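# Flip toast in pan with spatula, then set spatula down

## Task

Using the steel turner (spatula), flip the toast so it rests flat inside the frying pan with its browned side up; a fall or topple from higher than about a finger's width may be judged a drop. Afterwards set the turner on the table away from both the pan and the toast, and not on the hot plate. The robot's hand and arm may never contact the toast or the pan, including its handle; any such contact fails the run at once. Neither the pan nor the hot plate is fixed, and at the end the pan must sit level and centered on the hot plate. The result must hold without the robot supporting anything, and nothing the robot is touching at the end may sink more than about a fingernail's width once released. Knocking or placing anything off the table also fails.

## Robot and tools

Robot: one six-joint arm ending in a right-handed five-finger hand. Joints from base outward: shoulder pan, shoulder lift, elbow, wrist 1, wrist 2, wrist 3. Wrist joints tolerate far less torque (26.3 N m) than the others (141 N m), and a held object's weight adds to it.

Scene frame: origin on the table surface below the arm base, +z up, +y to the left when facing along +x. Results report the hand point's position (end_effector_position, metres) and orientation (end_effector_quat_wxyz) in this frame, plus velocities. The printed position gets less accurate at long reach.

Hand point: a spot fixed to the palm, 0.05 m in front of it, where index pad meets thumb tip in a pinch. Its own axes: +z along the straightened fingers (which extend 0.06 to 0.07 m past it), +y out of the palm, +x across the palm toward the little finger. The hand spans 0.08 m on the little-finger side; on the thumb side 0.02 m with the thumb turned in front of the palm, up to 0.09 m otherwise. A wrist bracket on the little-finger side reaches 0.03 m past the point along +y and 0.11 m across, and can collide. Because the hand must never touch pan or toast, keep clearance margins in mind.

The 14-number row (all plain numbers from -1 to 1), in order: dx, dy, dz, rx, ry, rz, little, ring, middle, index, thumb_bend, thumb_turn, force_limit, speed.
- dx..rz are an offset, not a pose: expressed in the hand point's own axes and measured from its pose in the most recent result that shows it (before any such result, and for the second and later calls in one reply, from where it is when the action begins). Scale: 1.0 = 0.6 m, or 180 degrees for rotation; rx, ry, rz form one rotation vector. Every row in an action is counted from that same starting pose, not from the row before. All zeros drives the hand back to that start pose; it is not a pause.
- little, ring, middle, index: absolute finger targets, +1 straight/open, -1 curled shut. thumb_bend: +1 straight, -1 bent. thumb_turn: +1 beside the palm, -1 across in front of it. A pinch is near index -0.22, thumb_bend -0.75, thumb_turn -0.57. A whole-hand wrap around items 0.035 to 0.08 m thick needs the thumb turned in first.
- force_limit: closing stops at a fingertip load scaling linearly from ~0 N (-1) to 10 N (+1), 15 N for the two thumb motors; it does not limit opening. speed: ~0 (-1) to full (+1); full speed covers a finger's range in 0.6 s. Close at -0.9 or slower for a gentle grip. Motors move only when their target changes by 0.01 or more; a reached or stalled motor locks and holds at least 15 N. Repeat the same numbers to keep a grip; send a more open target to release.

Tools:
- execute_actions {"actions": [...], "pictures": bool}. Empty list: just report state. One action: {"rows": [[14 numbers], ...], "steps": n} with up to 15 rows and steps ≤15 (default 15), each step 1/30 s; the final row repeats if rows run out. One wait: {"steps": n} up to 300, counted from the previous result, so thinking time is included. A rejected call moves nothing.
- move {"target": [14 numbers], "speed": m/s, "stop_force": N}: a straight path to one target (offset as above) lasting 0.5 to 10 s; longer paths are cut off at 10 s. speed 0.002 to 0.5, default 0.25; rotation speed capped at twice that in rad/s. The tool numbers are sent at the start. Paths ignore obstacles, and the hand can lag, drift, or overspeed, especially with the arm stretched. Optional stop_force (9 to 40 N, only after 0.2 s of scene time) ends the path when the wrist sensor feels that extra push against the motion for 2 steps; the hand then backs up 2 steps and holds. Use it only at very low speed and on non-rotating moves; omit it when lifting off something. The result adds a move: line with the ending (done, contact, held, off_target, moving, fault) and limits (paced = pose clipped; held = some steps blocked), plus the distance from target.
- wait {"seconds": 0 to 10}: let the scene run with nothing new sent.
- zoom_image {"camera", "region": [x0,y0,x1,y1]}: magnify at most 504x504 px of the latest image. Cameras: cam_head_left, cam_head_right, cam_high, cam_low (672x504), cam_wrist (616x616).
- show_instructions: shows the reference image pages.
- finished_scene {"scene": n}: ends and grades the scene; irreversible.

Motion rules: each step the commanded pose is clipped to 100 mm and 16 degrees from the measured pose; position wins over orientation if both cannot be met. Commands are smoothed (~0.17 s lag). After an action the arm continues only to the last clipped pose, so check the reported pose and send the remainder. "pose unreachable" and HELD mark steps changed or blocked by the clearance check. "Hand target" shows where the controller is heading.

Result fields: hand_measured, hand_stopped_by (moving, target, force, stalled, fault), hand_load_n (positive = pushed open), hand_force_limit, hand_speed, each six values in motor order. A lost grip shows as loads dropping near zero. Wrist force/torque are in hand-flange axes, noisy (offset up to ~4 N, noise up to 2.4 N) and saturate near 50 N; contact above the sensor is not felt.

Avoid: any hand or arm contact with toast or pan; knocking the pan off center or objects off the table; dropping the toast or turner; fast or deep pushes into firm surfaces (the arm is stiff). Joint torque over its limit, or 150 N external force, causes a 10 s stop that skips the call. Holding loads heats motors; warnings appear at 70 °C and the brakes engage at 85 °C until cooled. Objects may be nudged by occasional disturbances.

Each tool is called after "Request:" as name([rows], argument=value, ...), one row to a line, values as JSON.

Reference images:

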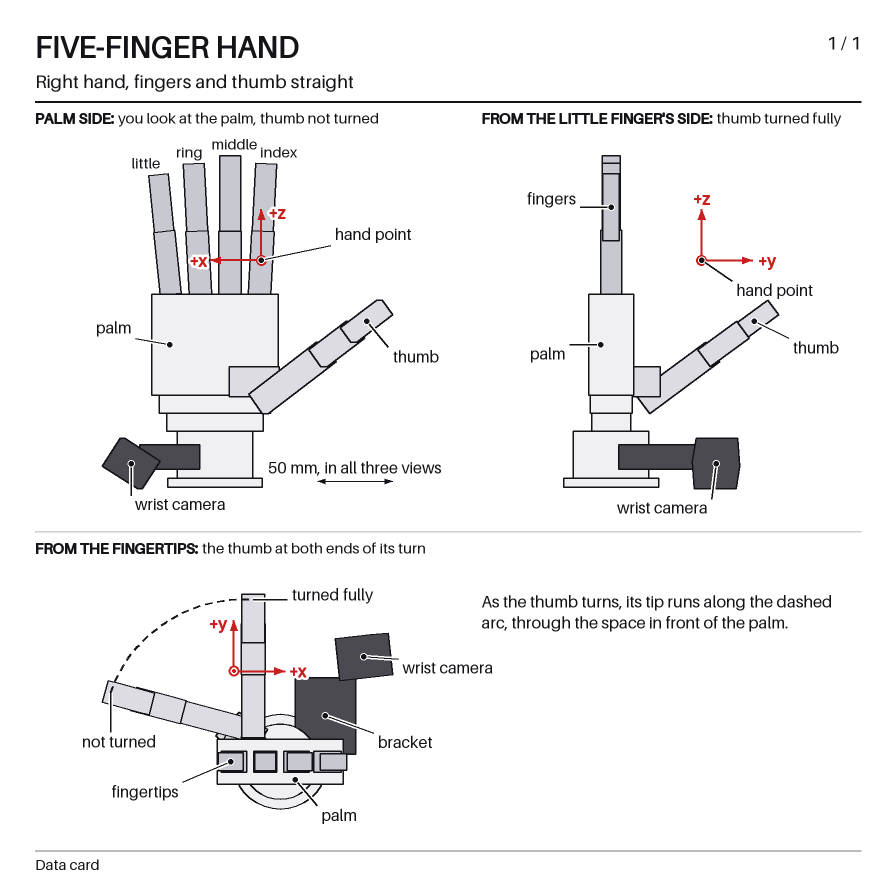

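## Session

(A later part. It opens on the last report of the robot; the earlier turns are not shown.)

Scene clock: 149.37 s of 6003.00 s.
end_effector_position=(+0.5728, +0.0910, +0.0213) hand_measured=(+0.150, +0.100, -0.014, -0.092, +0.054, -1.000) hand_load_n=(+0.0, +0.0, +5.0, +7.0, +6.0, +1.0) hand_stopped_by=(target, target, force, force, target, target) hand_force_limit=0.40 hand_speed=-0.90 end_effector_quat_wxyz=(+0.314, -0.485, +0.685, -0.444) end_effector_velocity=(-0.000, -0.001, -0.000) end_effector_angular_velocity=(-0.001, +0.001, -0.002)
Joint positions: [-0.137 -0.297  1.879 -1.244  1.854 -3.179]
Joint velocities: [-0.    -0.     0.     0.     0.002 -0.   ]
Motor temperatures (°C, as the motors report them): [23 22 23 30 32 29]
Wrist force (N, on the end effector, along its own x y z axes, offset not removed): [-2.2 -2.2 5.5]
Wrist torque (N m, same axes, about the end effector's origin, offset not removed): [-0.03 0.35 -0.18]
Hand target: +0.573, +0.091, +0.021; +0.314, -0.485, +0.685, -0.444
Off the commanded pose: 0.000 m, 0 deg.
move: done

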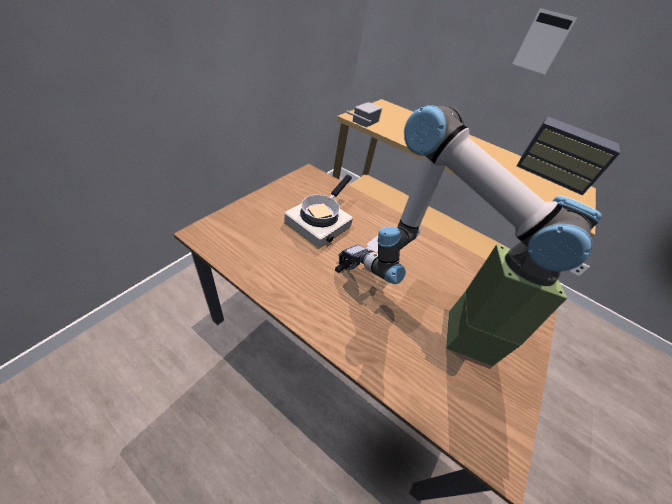

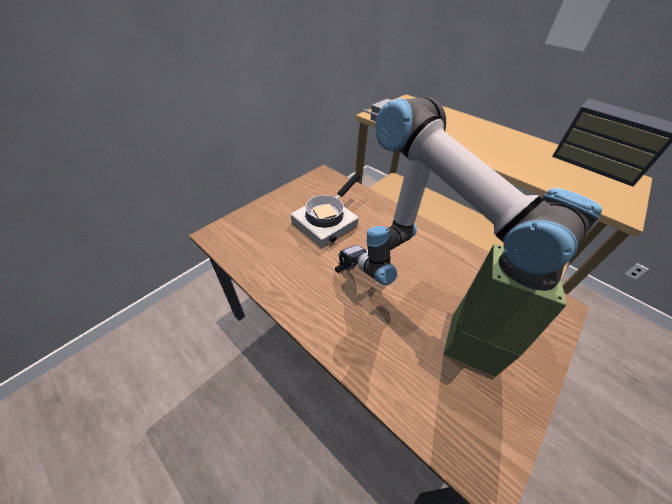

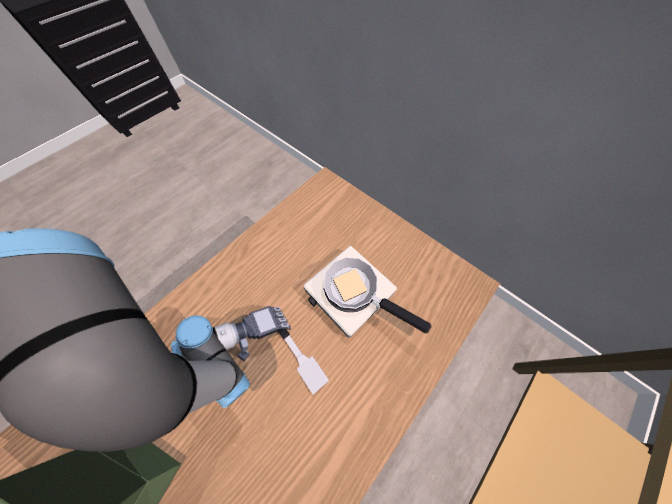

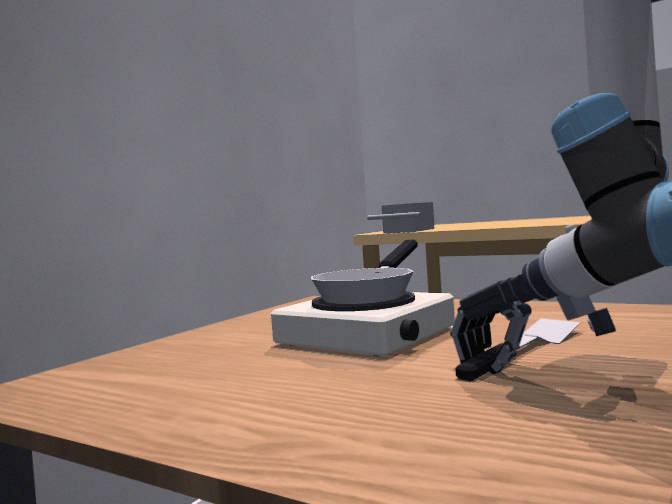

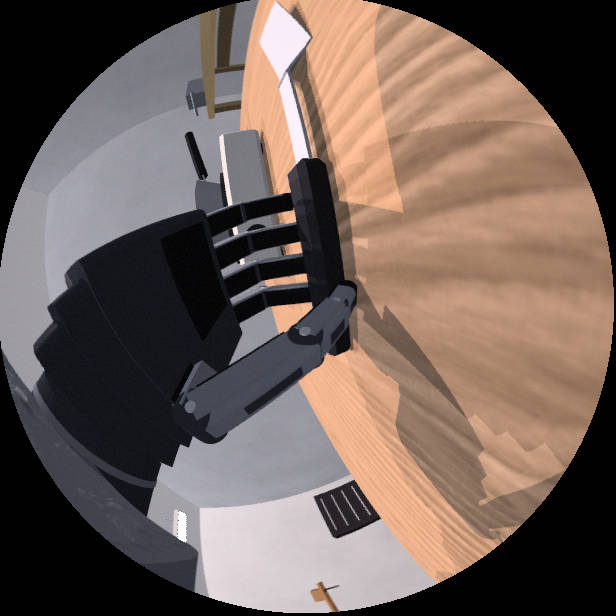

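Request:
execute_actions([
  {"rows":[[0,0,0,0,0,0,0.15,0.1,-0.4,-0.4,0.05,-1,1,-0.9]],"steps":15},
], pictures=false)

Request:
move(target=[0,0,0,0,0,0,0.15,-0.3,-0.4,-0.4,0.05,-1,-0.4,-0.9])

Request:
move(target=[0,-0.061,-0.027,0,0,0,0.15,-0.3,-0.4,-0.4,0.05,-1,-0.4,-0.9], speed=0.04)

Request:
zoom_image(camera="cam_low", region=[420, 240, 620, 390])

Scene clock: 158.43 s of 6003.00 s.
end_effector_position=(+0.5727, +0.0910, +0.0212) hand_measured=(+0.150, +0.100, -0.036, -0.110, +0.054, -1.000) hand_load_n=(+0.0, +0.0, +10.5, +10.0, +9.0, +1.5) hand_stopped_by=(target, target, force, force, target, target) hand_force_limit=1.00 hand_speed=-0.90 end_effector_quat_wxyz=(+0.314, -0.485, +0.685, -0.444) end_effector_velocity=(-0.000, -0.000, +0.000) end_effector_angular_velocity=(-0.001, +0.000, -0.001)
Joint positions: [-0.137 -0.297  1.879 -1.243  1.854 -3.179]
Joint velocities: [ 0.001 -0.     0.    -0.     0.002 -0.   ]
Motor temperatures (°C, as the motors report them): [23 22 23 30 32 29]
Wrist force (N, on the end effector, along its own x y z axes, offset not removed): [1.5 -11.3 -1.3]
Wrist torque (N m, same axes, about the end effector's origin, offset not removed): [-0.07 0.20 -0.46]
Hand target: +0.573, +0.091, +0.021; +0.314, -0.485, +0.685, -0.444
Off the commanded pose: 0.000 m, 0 deg.
Steps of this call (steps 1 to 90: nothing new was sent; then 5.57 s passed at rest; steps 91 to 105: all 15 steps of this action). Readings (end_effector_position | what the end effector reports):
91: (+0.5727, +0.0910, +0.0212) | hand_measured=(+0.150, +0.100, -0.014, -0.092, +0.054, -1.000) hand_load_n=(+0.0, +0.0, +5.5, +7.0, +5.5, +1.0) hand_stopped_by=(target, target, moving, moving, target, target) hand_force_limit=1.00 hand_speed=-0.90
92: (+0.5727, +0.0910, +0.0212) | hand_measured=(+0.150, +0.100, -0.014, -0.092, +0.054, -1.000) hand_load_n=(+0.0, +0.0, +5.5, +7.0, +5.5, +1.0) hand_stopped_by=(target, target, moving, moving, target, target) hand_force_limit=1.00 hand_speed=-0.90
94: (+0.5727, +0.0910, +0.0212) | hand_measured=(+0.150, +0.100, -0.018, -0.096, +0.054, -1.000) hand_load_n=(+0.0, +0.0, +6.5, +7.5, +6.5, +1.0) hand_stopped_by=(target, target, moving, moving, target, target) hand_force_limit=1.00 hand_speed=-0.90
98: (+0.5727, +0.0910, +0.0212) | hand_measured=(+0.150, +0.100, -0.036, -0.110, +0.054, -1.000) hand_load_n=(+0.0, +0.0, +11.0, +10.0, +9.0, +1.5) hand_stopped_by=(target, target, force, force, target, target) hand_force_limit=1.00 hand_speed=-0.90
105: the state above

Scene clock: 159.43 s of 6003.00 s.
end_effector_position=(+0.5727, +0.0910, +0.0212) hand_measured=(+0.150, +0.012, -0.036, -0.110, +0.056, -1.000) hand_load_n=(+0.0, +3.5, +8.5, +9.0, +9.5, +1.5) hand_stopped_by=(target, force, force, force, target, target) hand_force_limit=-0.40 hand_speed=-0.90 end_effector_quat_wxyz=(+0.314, -0.485, +0.685, -0.444) end_effector_velocity=(+0.000, +0.000, -0.000) end_effector_angular_velocity=(-0.001, -0.000, -0.000)
Joint positions: [-0.137 -0.297  1.879 -1.243  1.854 -3.179]
Joint velocities: [ 0.001  0.    -0.001 -0.     0.001 -0.   ]
Motor temperatures (°C, as the motors report them): [23 22 23 30 32 29]
Wrist force (N, on the end effector, along its own x y z axes, offset not removed): [2.4 -10.2 -3.0]
Wrist torque (N m, same axes, about the end effector's origin, offset not removed): [-0.13 0.30 -0.10]
Hand target: +0.573, +0.091, +0.021; +0.314, -0.485, +0.685, -0.444
Off the commanded pose: 0.000 m, 0 deg.
move: done

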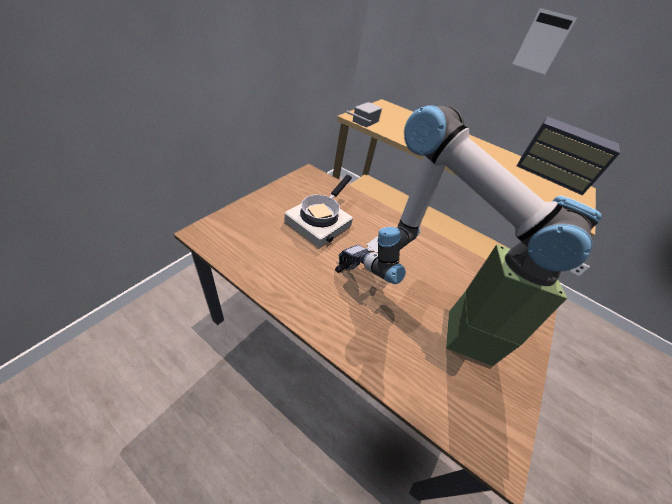

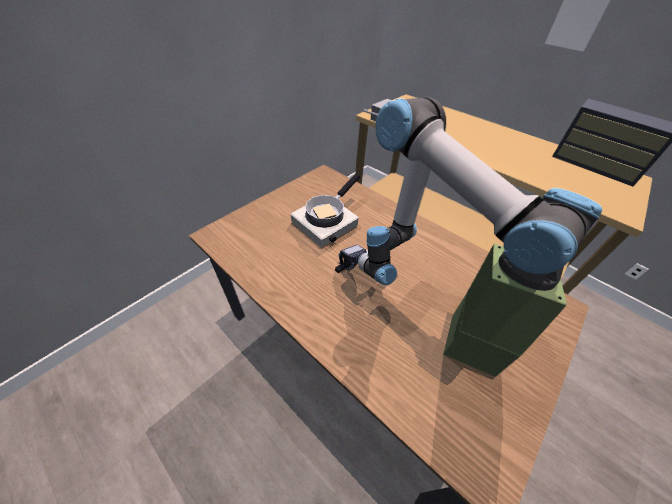

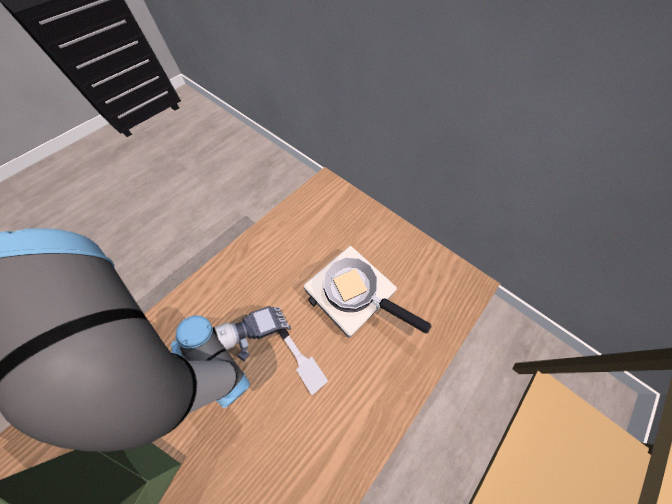

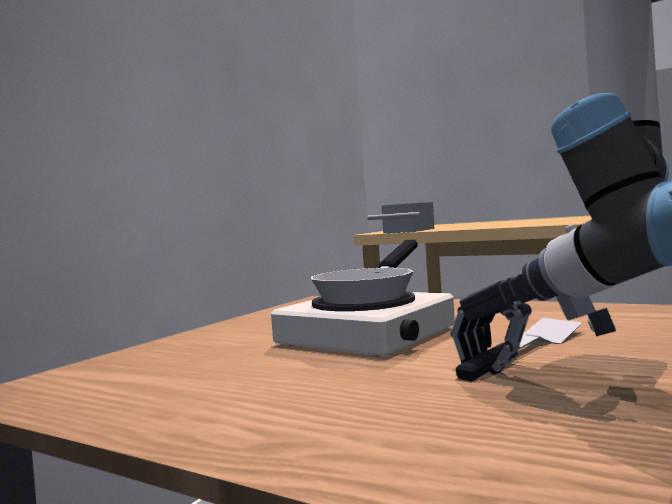

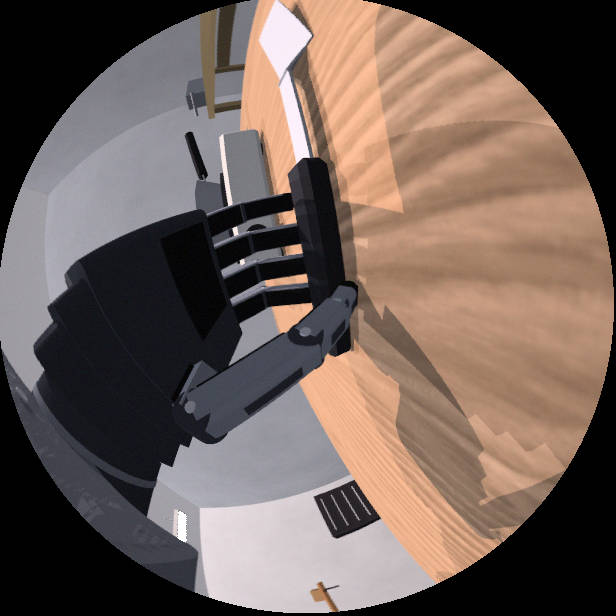

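Scene clock: 160.83 s of 6003.00 s.
end_effector_position=(+0.5729, +0.0911, +0.0610) hand_measured=(+0.150, +0.012, -0.036, -0.110, +0.056, -1.000) hand_load_n=(+0.0, +0.0, +5.0, +7.5, +12.0, +2.5) hand_stopped_by=(target, force, force, force, target, target) hand_force_limit=-0.40 hand_speed=-0.90 end_effector_quat_wxyz=(+0.314, -0.485, +0.685, -0.444) end_effector_velocity=(-0.000, -0.000, +0.002) end_effector_angular_velocity=(+0.001, +0.000, -0.001)
Joint positions: [-0.121 -0.395  1.94  -1.205  1.87  -3.174]
Joint velocities: [ 0.001 -0.006  0.004  0.003  0.002  0.001]
Motor temperatures (°C, as the motors report them): [23 22 23 30 32 29]
Wrist force (N, on the end effector, along its own x y z axes, offset not removed): [-1.4 1.2 2.7]
Wrist torque (N m, same axes, about the end effector's origin, offset not removed): [-0.06 0.30 -0.09]
Hand target: +0.573, +0.091, +0.061; +0.314, -0.485, +0.685, -0.444
Off the commanded pose: 0.000 m, 0 deg.
move: done

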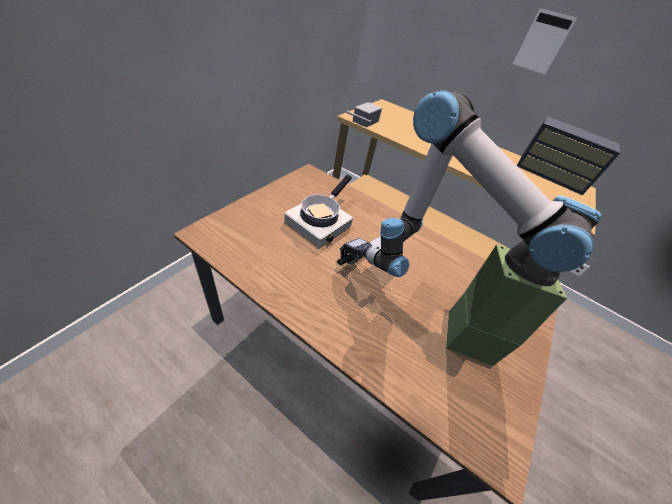

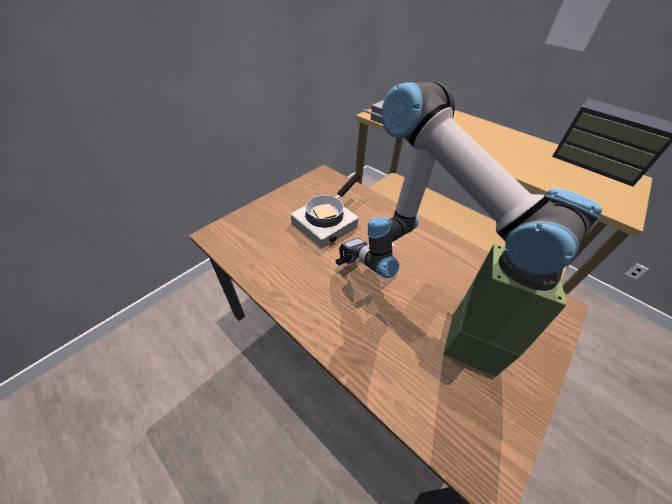

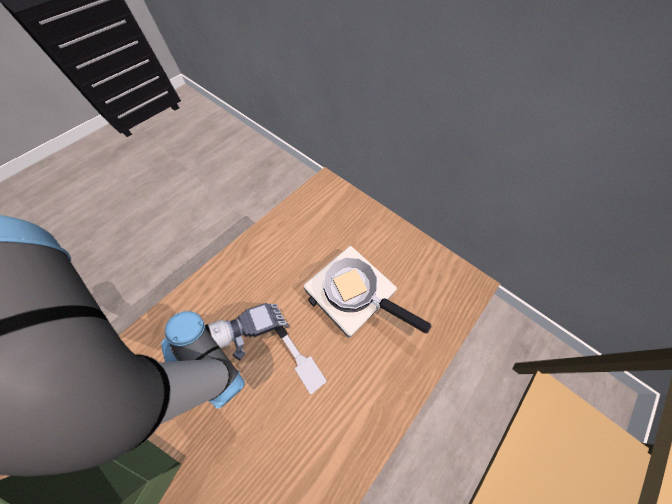

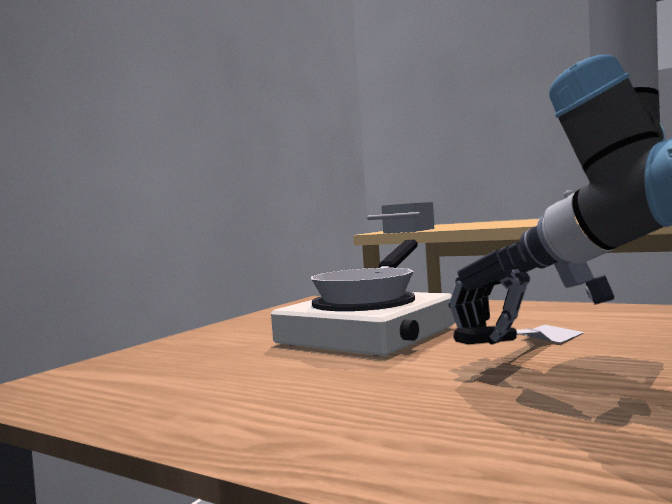

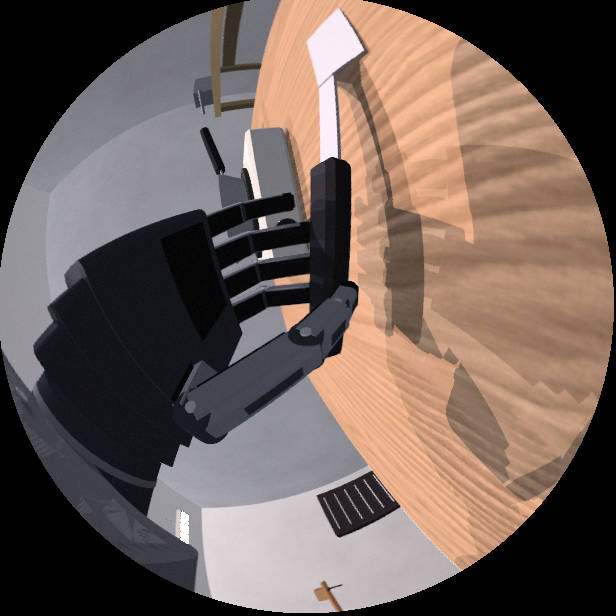

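Region (420, 240, 620, 390) of cam_low's 672x504 image, scaled by 2.520, with more detail than that image has; it fills the top 378 rows of this view, and the rest is white.

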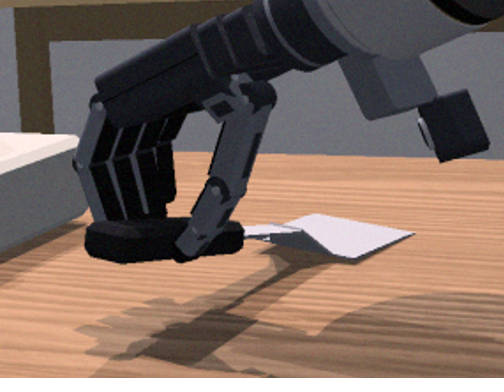

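Request:
move(target=[0.03,-0.137,-0.061,0,-0.091,0.202,0.15,0.1,-0.4,-0.4,0.05,-1,-0.4,-0.9], speed=0.08)

Scene clock: 192.40 s of 6003.00 s.
end_effector_position=(+0.5670, +0.0741, +0.1508) hand_measured=(+0.150, +0.100, -0.036, -0.110, +0.056, -1.000) hand_load_n=(+0.0, +0.0, +0.5, +10.0, +10.0, -2.0) hand_stopped_by=(target, target, force, force, target, target) hand_force_limit=-0.40 hand_speed=-0.90 end_effector_quat_wxyz=(+0.528, -0.305, +0.751, -0.252) end_effector_velocity=(+0.000, -0.001, +0.002) end_effector_angular_velocity=(+0.014, -0.006, +0.000)
Joint positions: [-0.432 -0.523  2.169 -1.374  1.3   -2.632]
Joint velocities: [-0.007 -0.     0.003 -0.006 -0.012  0.013]
Motor temperatures (°C, as the motors report them): [23 22 23 30 32 29]
Wrist force (N, on the end effector, along its own x y z axes, offset not removed): [-0.7 -0.1 2.4]
Wrist torque (N m, same axes, about the end effector's origin, offset not removed): [-0.19 0.39 -0.27]
Hand target: +0.567, +0.074, +0.151; +0.529, -0.305, +0.751, -0.252
Off the commanded pose: 0.000 m, 0 deg.
After step 90, 23.87 s passed at rest.
move: done

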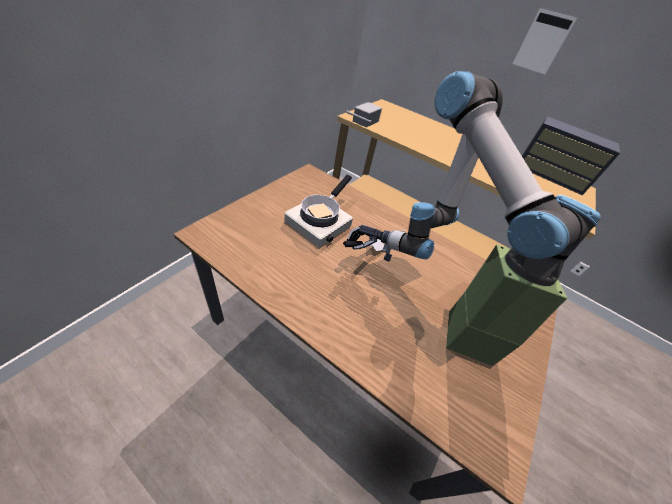

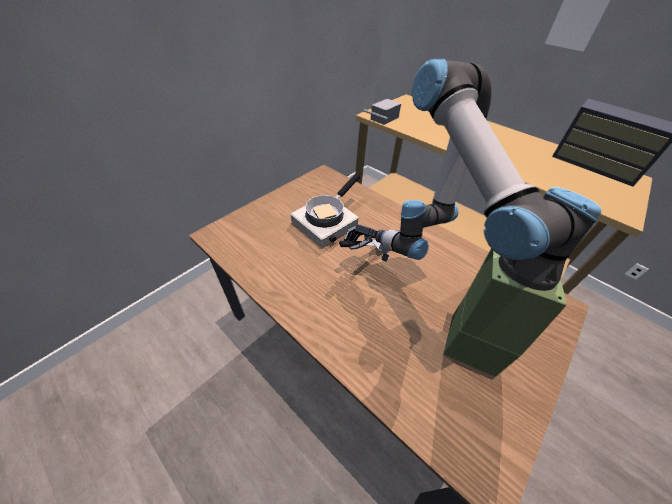

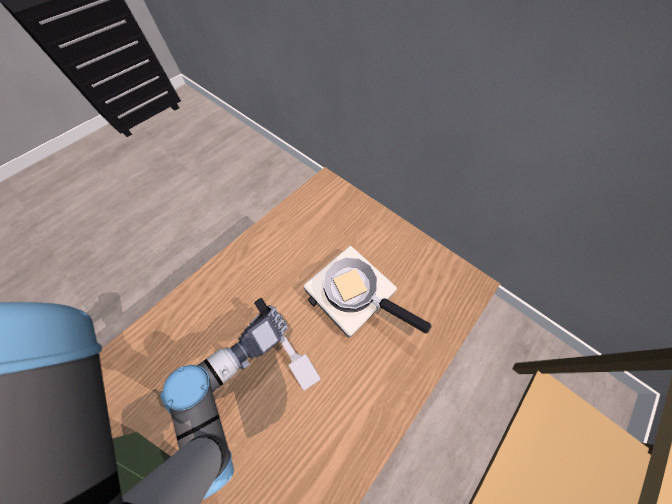

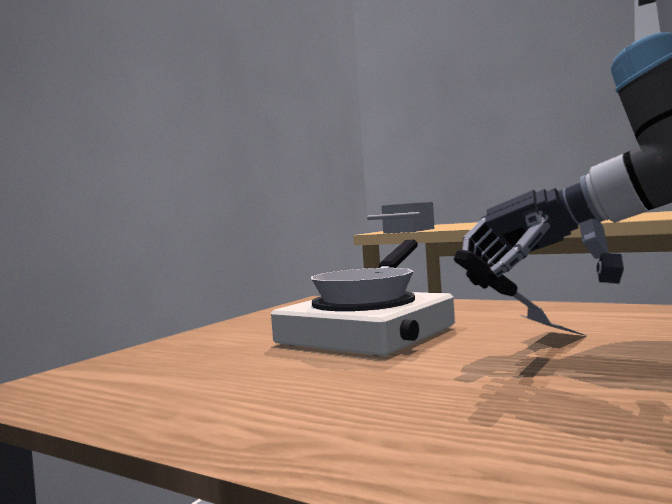

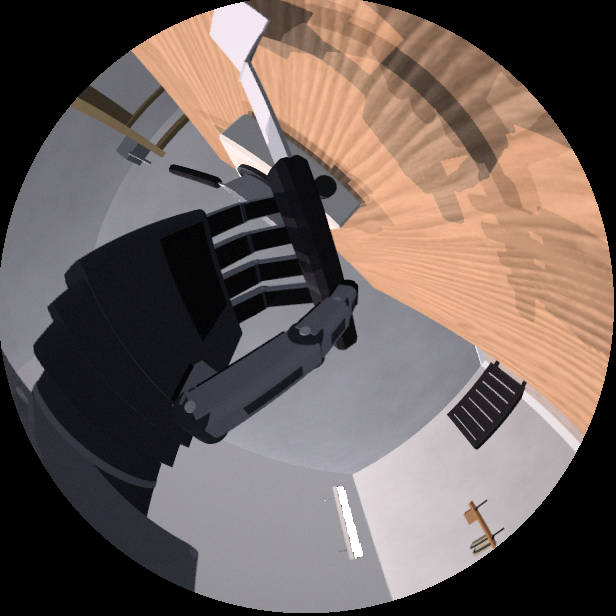

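Request:
move(target=[0,0,0,0,-0.057,0.126,0.4,0.4,-0.4,-0.4,0.05,-1,-0.4,-0.5], speed=0.08)

Request:
zoom_image(camera="cam_low", region=[420, 170, 660, 360])

Scene clock: 202.20 s of 6003.00 s.
end_effector_position=(+0.5670, +0.0740, +0.1508) hand_measured=(+0.400, +0.400, -0.036, -0.110, +0.056, -1.000) hand_load_n=(+0.0, +0.0, +0.0, +10.5, +8.0, -4.0) hand_stopped_by=(target, target, force, force, target, target) hand_force_limit=-0.40 hand_speed=-0.50 end_effector_quat_wxyz=(+0.632, -0.174, +0.747, -0.116) end_effector_velocity=(+0.000, -0.000, -0.000) end_effector_angular_velocity=(+0.013, -0.006, -0.001)
Joint positions: [-0.556 -0.365  2.131 -1.61   1.045 -2.217]
Joint velocities: [-0.003  0.007 -0.002 -0.011 -0.006  0.016]
Motor temperatures (°C, as the motors report them): [23 22 23 30 32 29]
Wrist force (N, on the end effector, along its own x y z axes, offset not removed): [-1.4 0.1 2.4]
Wrist torque (N m, same axes, about the end effector's origin, offset not removed): [-0.33 0.41 -0.10]
Hand target: +0.567, +0.074, +0.151; +0.632, -0.173, +0.746, -0.116
Off the commanded pose: 0.000 m, 0 deg.
After step 90, 3.73 s passed at rest.
move: done

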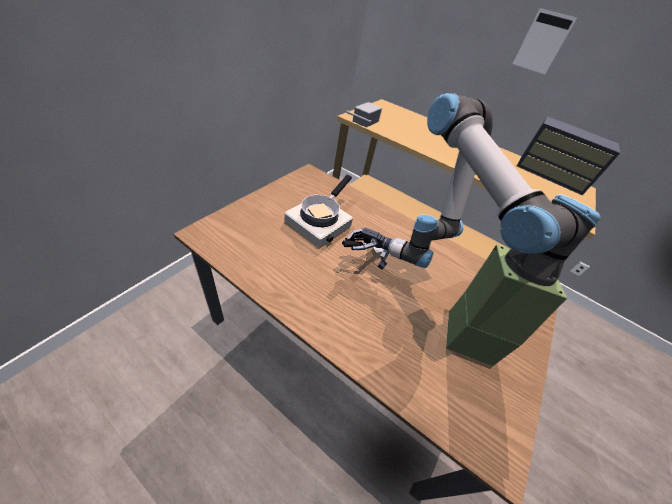

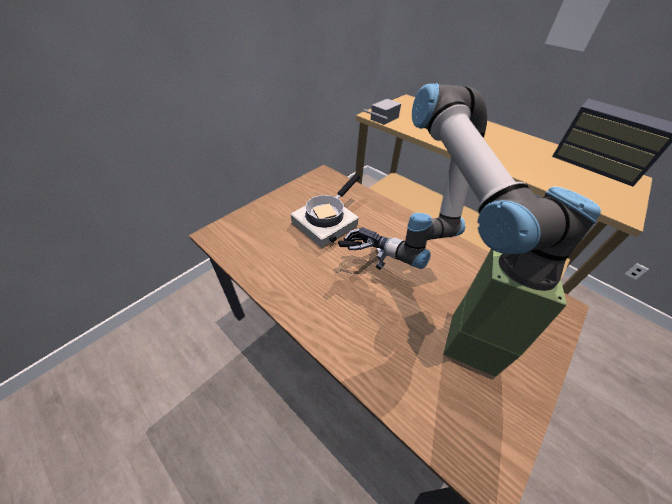

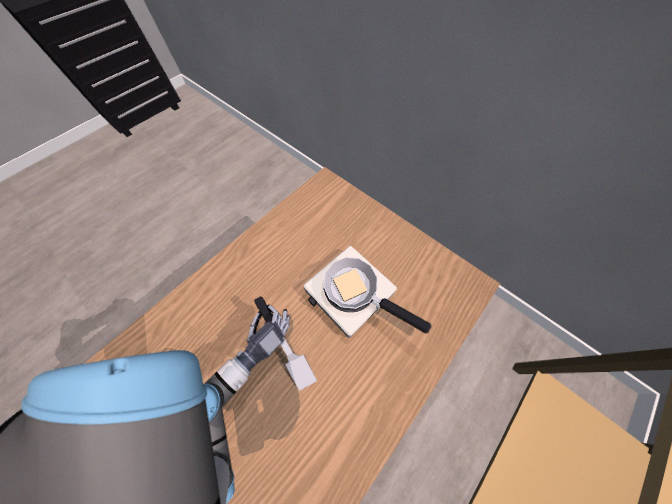

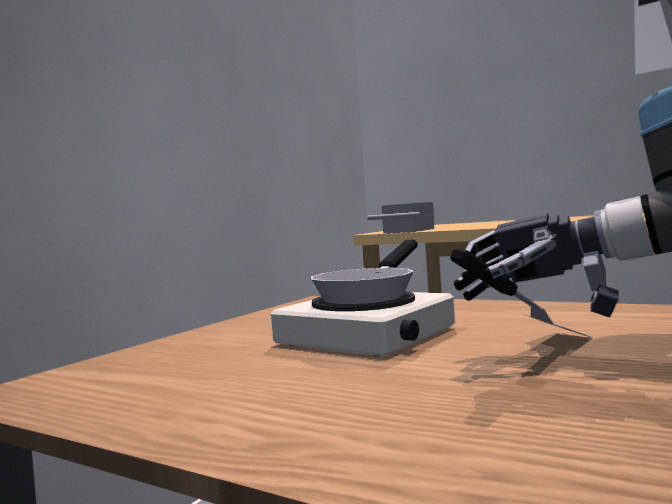

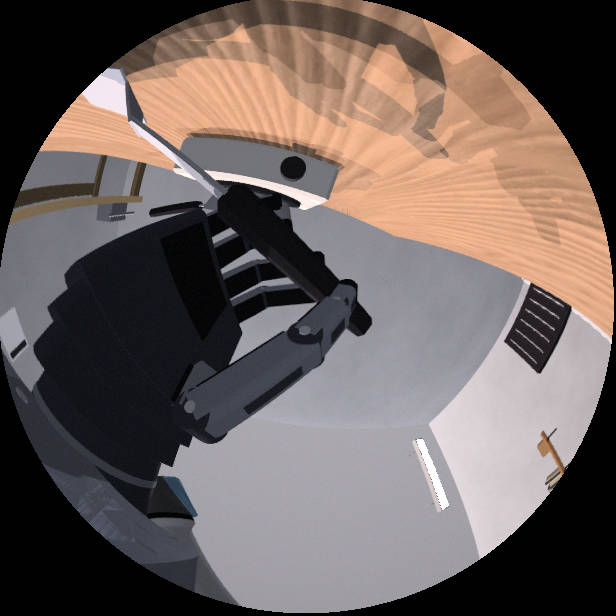

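Region (420, 170, 660, 360) of cam_low's 672x504 image, scaled by 2.100, with more detail than that image has; it fills the top 399 rows of this view, and the rest is white.

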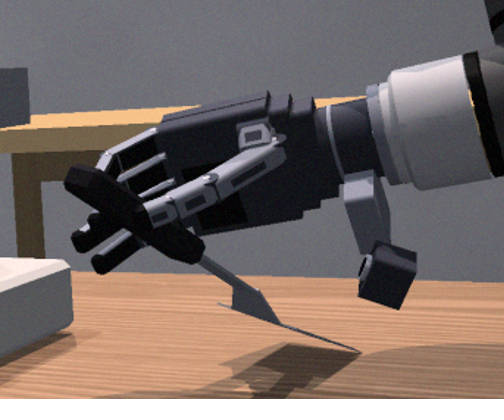

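Handle front is near the palm edge. Curl little and ring.

Request:
move(target=[0,0,0,0,0,0,-1,-1,-0.4,-0.4,0.05,-1,-0.2,-0.7])

Request:
zoom_image(camera="cam_low", region=[420, 170, 660, 360])

Scene clock: 208.27 s of 6003.00 s.
end_effector_position=(+0.5670, +0.0740, +0.1508) hand_measured=(-0.730, -0.214, -0.036, -0.110, +0.058, -1.000) hand_load_n=(+4.5, +0.0, +0.0, +8.0, +13.0, +1.5) hand_stopped_by=(force, force, force, force, target, target) hand_force_limit=-0.20 hand_speed=-0.70 end_effector_quat_wxyz=(+0.632, -0.174, +0.747, -0.116) end_effector_velocity=(+0.000, +0.000, +0.000) end_effector_angular_velocity=(-0.000, -0.001, +0.000)
Joint positions: [-0.556 -0.365  2.131 -1.609  1.045 -2.217]
Joint velocities: [ 0. -0. -0.  0. -0. -0.]
Motor temperatures (°C, as the motors report them): [23 22 23 30 32 29]
Wrist force (N, on the end effector, along its own x y z axes, offset not removed): [-1.1 3.7 2.0]
Wrist torque (N m, same axes, about the end effector's origin, offset not removed): [0.30 0.28 0.08]
Hand target: +0.567, +0.074, +0.151; +0.632, -0.174, +0.747, -0.116
Off the commanded pose: 0.000 m, 0 deg.
After step 90, 0.53 s passed at rest.
move: done

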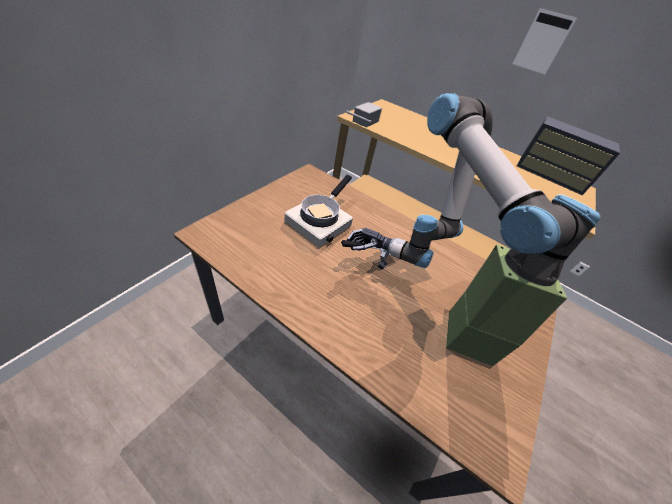

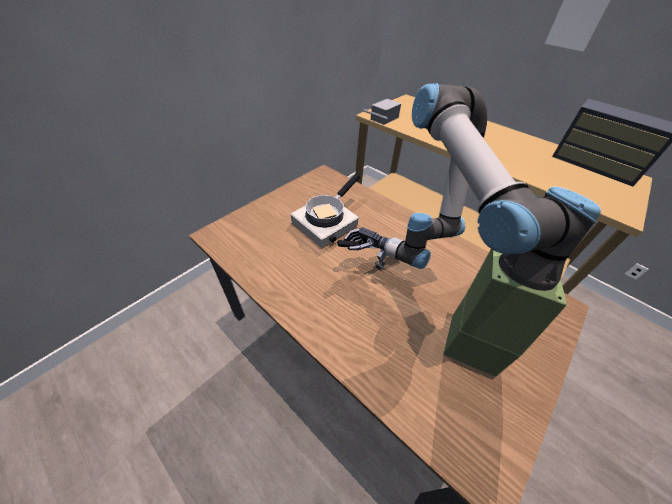

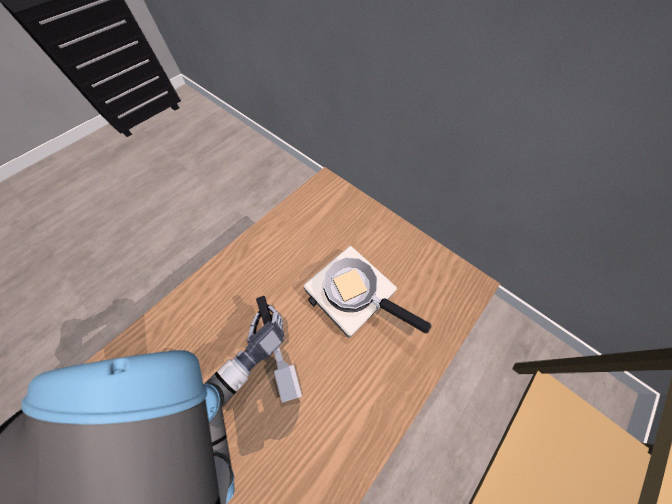

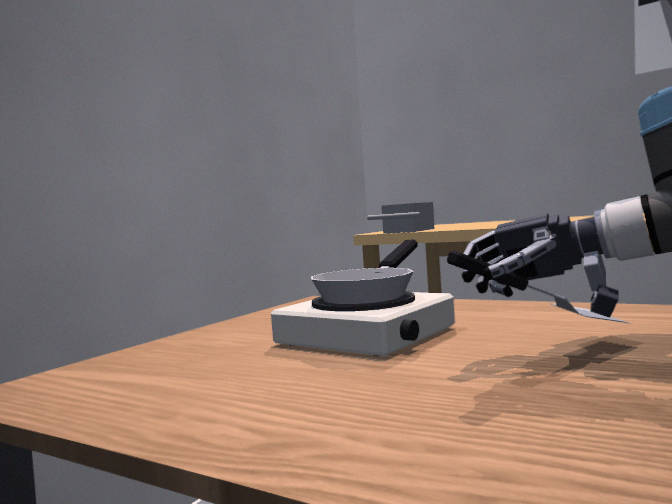

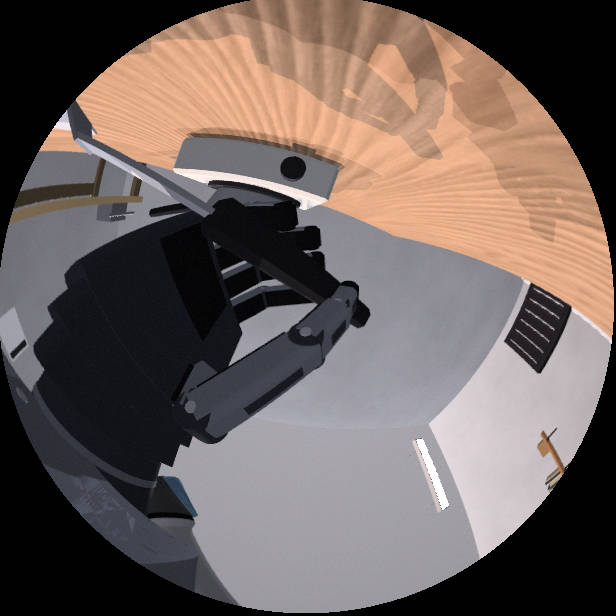

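Region (420, 170, 660, 360) of cam_low's 672x504 image, scaled by 2.100, with more detail than that image has; it fills the top 399 rows of this view, and the rest is white.

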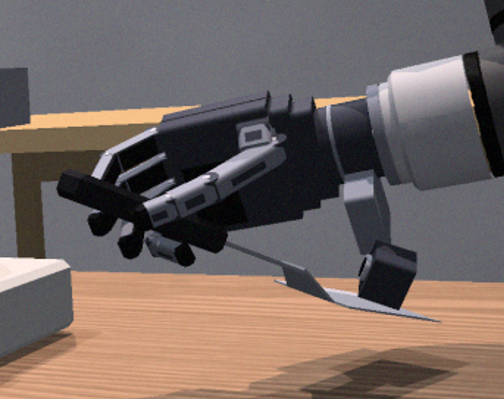

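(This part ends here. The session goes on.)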